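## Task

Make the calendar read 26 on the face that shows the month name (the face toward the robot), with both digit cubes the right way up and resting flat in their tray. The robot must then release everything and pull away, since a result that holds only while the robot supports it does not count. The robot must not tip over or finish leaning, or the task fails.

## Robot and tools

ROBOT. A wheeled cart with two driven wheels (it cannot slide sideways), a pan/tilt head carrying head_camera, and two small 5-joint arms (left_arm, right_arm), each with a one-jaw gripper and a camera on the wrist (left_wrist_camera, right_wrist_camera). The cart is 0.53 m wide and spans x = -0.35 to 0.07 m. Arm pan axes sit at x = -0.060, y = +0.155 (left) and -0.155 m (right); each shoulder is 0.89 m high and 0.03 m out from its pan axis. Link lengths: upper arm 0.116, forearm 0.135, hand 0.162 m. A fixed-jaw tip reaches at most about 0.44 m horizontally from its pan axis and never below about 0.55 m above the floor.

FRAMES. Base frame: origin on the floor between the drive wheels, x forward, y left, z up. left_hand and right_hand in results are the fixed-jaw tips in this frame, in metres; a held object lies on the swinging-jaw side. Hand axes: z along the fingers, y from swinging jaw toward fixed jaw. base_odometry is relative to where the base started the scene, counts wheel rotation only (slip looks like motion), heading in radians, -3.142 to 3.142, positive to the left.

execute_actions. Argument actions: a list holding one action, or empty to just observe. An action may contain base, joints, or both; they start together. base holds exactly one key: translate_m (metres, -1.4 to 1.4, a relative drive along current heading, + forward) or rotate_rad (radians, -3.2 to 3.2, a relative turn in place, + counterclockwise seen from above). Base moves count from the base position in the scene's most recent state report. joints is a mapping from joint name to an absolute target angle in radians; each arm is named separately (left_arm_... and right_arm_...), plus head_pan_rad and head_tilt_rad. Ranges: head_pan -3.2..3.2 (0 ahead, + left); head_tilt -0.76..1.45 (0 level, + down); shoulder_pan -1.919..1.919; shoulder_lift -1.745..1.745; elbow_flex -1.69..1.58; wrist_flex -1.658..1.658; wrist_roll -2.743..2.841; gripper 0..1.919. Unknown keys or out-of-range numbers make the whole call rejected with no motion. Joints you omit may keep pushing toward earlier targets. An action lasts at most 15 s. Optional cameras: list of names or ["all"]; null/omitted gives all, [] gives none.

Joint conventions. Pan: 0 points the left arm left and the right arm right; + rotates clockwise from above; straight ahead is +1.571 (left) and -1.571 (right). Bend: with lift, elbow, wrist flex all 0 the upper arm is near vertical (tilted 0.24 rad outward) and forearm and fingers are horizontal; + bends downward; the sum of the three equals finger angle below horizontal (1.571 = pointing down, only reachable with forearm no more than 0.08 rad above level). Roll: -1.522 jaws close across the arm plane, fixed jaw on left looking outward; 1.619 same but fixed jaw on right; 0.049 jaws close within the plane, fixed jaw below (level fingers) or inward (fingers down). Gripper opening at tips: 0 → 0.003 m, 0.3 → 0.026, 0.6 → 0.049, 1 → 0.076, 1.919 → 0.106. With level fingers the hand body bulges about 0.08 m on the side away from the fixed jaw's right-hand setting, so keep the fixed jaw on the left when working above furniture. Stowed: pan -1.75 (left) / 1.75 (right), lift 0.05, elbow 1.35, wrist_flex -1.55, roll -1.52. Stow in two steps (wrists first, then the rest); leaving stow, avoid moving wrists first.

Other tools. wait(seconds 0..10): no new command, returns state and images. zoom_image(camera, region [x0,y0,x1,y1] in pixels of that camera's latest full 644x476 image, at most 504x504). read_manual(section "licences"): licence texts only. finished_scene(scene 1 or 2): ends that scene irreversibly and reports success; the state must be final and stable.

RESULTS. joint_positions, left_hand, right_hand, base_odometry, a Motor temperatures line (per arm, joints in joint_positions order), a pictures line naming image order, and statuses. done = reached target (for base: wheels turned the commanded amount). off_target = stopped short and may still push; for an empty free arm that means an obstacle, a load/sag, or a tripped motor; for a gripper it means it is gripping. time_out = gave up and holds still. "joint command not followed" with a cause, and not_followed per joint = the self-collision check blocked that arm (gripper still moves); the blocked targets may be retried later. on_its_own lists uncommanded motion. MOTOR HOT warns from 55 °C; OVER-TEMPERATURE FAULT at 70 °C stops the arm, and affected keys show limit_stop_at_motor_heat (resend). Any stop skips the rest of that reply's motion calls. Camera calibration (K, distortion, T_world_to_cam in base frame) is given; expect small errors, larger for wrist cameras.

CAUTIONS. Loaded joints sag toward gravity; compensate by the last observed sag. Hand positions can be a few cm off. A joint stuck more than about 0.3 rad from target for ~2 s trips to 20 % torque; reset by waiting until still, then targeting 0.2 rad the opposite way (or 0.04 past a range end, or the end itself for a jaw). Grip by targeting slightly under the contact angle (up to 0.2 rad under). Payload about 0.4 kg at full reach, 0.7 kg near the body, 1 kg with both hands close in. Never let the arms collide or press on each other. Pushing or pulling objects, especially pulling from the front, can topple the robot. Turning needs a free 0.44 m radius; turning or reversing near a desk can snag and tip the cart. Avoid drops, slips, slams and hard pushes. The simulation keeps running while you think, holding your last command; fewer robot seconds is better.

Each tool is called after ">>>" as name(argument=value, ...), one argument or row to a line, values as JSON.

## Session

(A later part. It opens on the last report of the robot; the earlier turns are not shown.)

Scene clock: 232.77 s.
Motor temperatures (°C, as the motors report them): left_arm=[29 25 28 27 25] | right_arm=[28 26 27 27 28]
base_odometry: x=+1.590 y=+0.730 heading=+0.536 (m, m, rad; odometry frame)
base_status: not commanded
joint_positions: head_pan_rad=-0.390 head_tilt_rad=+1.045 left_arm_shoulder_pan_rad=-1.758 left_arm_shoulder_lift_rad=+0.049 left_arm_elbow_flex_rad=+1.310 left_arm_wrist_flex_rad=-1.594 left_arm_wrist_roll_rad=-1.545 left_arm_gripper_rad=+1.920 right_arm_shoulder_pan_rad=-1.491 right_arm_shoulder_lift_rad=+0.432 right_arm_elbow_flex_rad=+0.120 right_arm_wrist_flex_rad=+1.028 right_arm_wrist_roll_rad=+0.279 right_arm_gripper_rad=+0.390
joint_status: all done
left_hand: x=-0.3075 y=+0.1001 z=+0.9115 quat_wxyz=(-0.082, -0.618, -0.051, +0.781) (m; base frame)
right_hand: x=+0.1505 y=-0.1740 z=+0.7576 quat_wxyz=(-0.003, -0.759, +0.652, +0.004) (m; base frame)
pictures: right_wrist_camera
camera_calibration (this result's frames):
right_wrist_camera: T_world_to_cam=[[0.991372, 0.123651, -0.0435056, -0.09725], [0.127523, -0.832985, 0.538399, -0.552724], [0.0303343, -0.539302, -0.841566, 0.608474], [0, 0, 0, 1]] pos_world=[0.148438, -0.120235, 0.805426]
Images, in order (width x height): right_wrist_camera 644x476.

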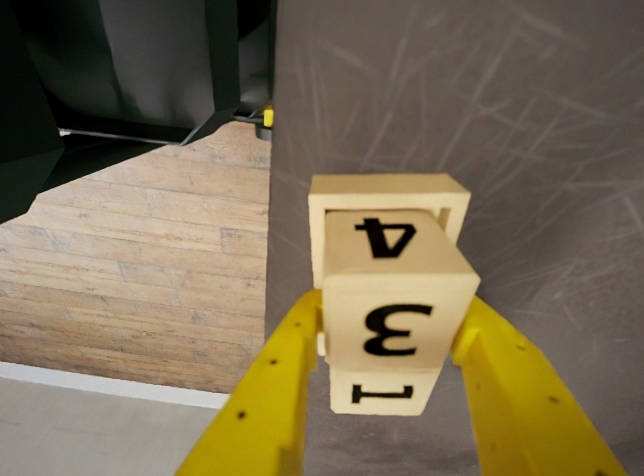

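In.

>>> execute_actions(
  actions=[
    {"joints":{"right_arm_shoulder_lift_rad":0.435,"right_arm_wrist_flex_rad":1.0}},
  ],
  cameras=[],
)

>>> execute_actions(
  actions=[
    {"joints":{"right_arm_gripper_rad":0.65}},
  ],
  cameras=["right_wrist_camera"],
)

>>> execute_actions(
  actions=[
    {"base":{"translate_m":-0.006},"joints":{"right_arm_shoulder_lift_rad":0.25,"right_arm_elbow_flex_rad":-0.05,"right_arm_wrist_flex_rad":1.33}},
  ],
  cameras=[],
)

>>> execute_actions(
  actions=[
    {"base":{"translate_m":-0.2},"joints":{"right_arm_shoulder_lift_rad":-0.2,"right_arm_shoulder_pan_rad":-0.7,"head_tilt_rad":0.8}},
  ],
  cameras=["head_camera"],
)

>>> zoom_image(
  camera="head_camera",
  region=[220,150,460,350],
)

Scene clock: 244.50 s.
Motor temperatures (°C, as the motors report them): left_arm=[29 25 28 27 25] | right_arm=[28 26 27 27 28]
base_odometry: x=+1.590 y=+0.730 heading=+0.536 (m, m, rad; odometry frame)
base_status: not commanded
joint_positions: head_pan_rad=-0.390 head_tilt_rad=+1.045 left_arm_shoulder_pan_rad=-1.758 left_arm_shoulder_lift_rad=+0.049 left_arm_elbow_flex_rad=+1.310 left_arm_wrist_flex_rad=-1.594 left_arm_wrist_roll_rad=-1.545 left_arm_gripper_rad=+1.920 right_arm_shoulder_pan_rad=-1.491 right_arm_shoulder_lift_rad=+0.443 right_arm_elbow_flex_rad=+0.120 right_arm_wrist_flex_rad=+1.009 right_arm_wrist_roll_rad=+0.279 right_arm_gripper_rad=+0.390
joint_status: all done
left_hand: x=-0.3075 y=+0.1001 z=+0.9115 quat_wxyz=(-0.082, -0.618, -0.051, +0.781) (m; base frame)
right_hand: x=+0.1520 y=-0.1741 z=+0.7555 quat_wxyz=(-0.001, -0.759, +0.652, +0.001) (m; base frame)
pictures: none
No camera images: the call's "cameras" was empty. Leave "cameras" out to get every camera's image.

Scene clock: 245.23 s.
Motor temperatures (°C, as the motors report them): left_arm=[29 25 28 27 25] | right_arm=[28 26 27 27 28]
base_odometry: x=+1.590 y=+0.730 heading=+0.536 (m, m, rad; odometry frame)
base_status: not commanded
joint_positions: head_pan_rad=-0.390 head_tilt_rad=+1.045 left_arm_shoulder_pan_rad=-1.758 left_arm_shoulder_lift_rad=+0.049 left_arm_elbow_flex_rad=+1.310 left_arm_wrist_flex_rad=-1.594 left_arm_wrist_roll_rad=-1.545 left_arm_gripper_rad=+1.920 right_arm_shoulder_pan_rad=-1.491 right_arm_shoulder_lift_rad=+0.446 right_arm_elbow_flex_rad=+0.120 right_arm_wrist_flex_rad=+1.008 right_arm_wrist_roll_rad=+0.279 right_arm_gripper_rad=+0.640
joint_status: all done
left_hand: x=-0.3075 y=+0.1001 z=+0.9115 quat_wxyz=(-0.082, -0.618, -0.051, +0.781) (m; base frame)
right_hand: x=+0.1518 y=-0.1741 z=+0.7549 quat_wxyz=(-0.001, -0.759, +0.652, +0.001) (m; base frame)
pictures: right_wrist_camera
camera_calibration (this result's frames):
right_wrist_camera: T_world_to_cam=[[0.991619, 0.123632, -0.0375011, -0.103211], [0.124227, -0.832723, 0.539574, -0.551873], [0.0354804, -0.539711, -0.841102, 0.604921], [0, 0, 0, 1]] pos_world=[0.149441, -0.120315, 0.802706]
Images, in order (width x height): right_wrist_camera 644x476.

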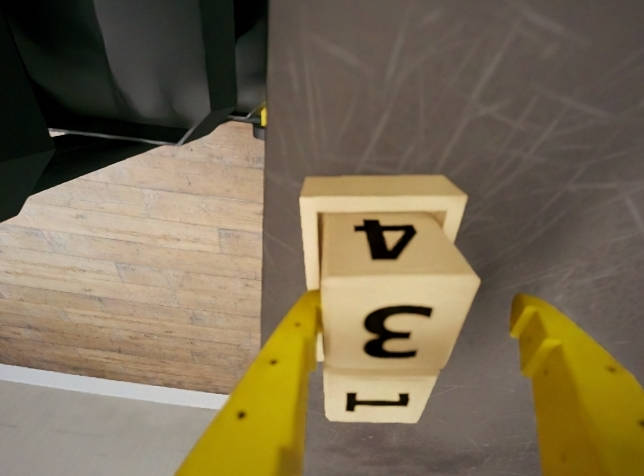

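Scene clock: 246.23 s.
Motor temperatures (°C, as the motors report them): left_arm=[29 25 28 27 25] | right_arm=[28 26 27 27 28]
base_odometry: x=+1.585 y=+0.727 heading=+0.535 (m, m, rad; odometry frame)
base_status: done
joint_positions: head_pan_rad=-0.390 head_tilt_rad=+1.045 left_arm_shoulder_pan_rad=-1.758 left_arm_shoulder_lift_rad=+0.049 left_arm_elbow_flex_rad=+1.310 left_arm_wrist_flex_rad=-1.594 left_arm_wrist_roll_rad=-1.545 left_arm_gripper_rad=+1.920 right_arm_shoulder_pan_rad=-1.491 right_arm_shoulder_lift_rad=+0.300 right_arm_elbow_flex_rad=-0.013 right_arm_wrist_flex_rad=+1.322 right_arm_wrist_roll_rad=+0.279 right_arm_gripper_rad=+0.641
joint_status: all done
left_hand: x=-0.3075 y=+0.1001 z=+0.9115 quat_wxyz=(-0.082, -0.618, -0.051, +0.781) (m; base frame)
right_hand: x=+0.1466 y=-0.1736 z=+0.7999 quat_wxyz=(-0.011, -0.758, +0.651, +0.016) (m; base frame)
pictures: none
No camera images: the call's "cameras" was empty. Leave "cameras" out to get every camera's image.

Scene clock: 248.17 s.
Motor temperatures (°C, as the motors report them): left_arm=[29 25 28 27 25] | right_arm=[28 26 27 27 28]
base_odometry: x=+1.413 y=+0.626 heading=+0.532 (m, m, rad; odometry frame)
base_status: done
joint_positions: head_pan_rad=-0.390 head_tilt_rad=+0.815 left_arm_shoulder_pan_rad=-1.758 left_arm_shoulder_lift_rad=+0.049 left_arm_elbow_flex_rad=+1.310 left_arm_wrist_flex_rad=-1.594 left_arm_wrist_roll_rad=-1.545 left_arm_gripper_rad=+1.920 right_arm_shoulder_pan_rad=-0.711 right_arm_shoulder_lift_rad=-0.160 right_arm_elbow_flex_rad=-0.013 right_arm_wrist_flex_rad=+1.325 right_arm_wrist_roll_rad=+0.279 right_arm_gripper_rad=+0.641
joint_status: all done
left_hand: x=-0.3075 y=+0.1001 z=+0.9115 quat_wxyz=(-0.082, -0.618, -0.051, +0.781) (m; base frame)
right_hand: x=+0.0886 y=-0.3311 z=+0.8881 quat_wxyz=(+0.049, -0.444, +0.872, -0.202) (m; base frame)
pictures: head_camera
camera_calibration (this result's frames):
head_camera: T_world_to_cam=[[-0.371403, -0.928122, -0.0254998, 0.00704102], [-0.663861, 0.284655, -0.691563, 0.807417], [0.649113, -0.23992, -0.721866, 0.853174], [0, 0, 0, 1]] pos_world=[-0.0151784, -0.0186071, 1.17444]
Images, in order (width x height): head_camera 644x476.

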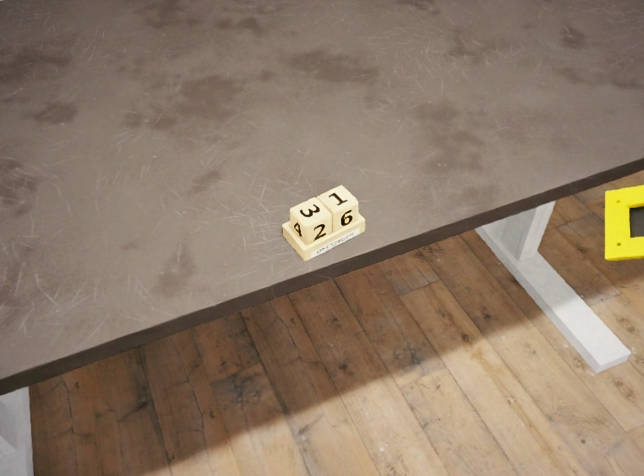

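Region (220, 150, 460, 350) of head_camera's 644x476 image, scaled by 2.100.

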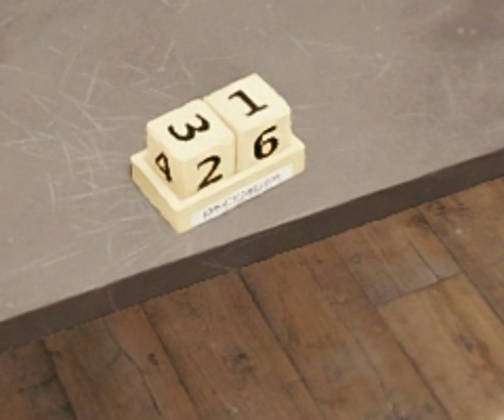

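>>> finished_scene(
  scene=1,
)

The scene is finished: the task was done.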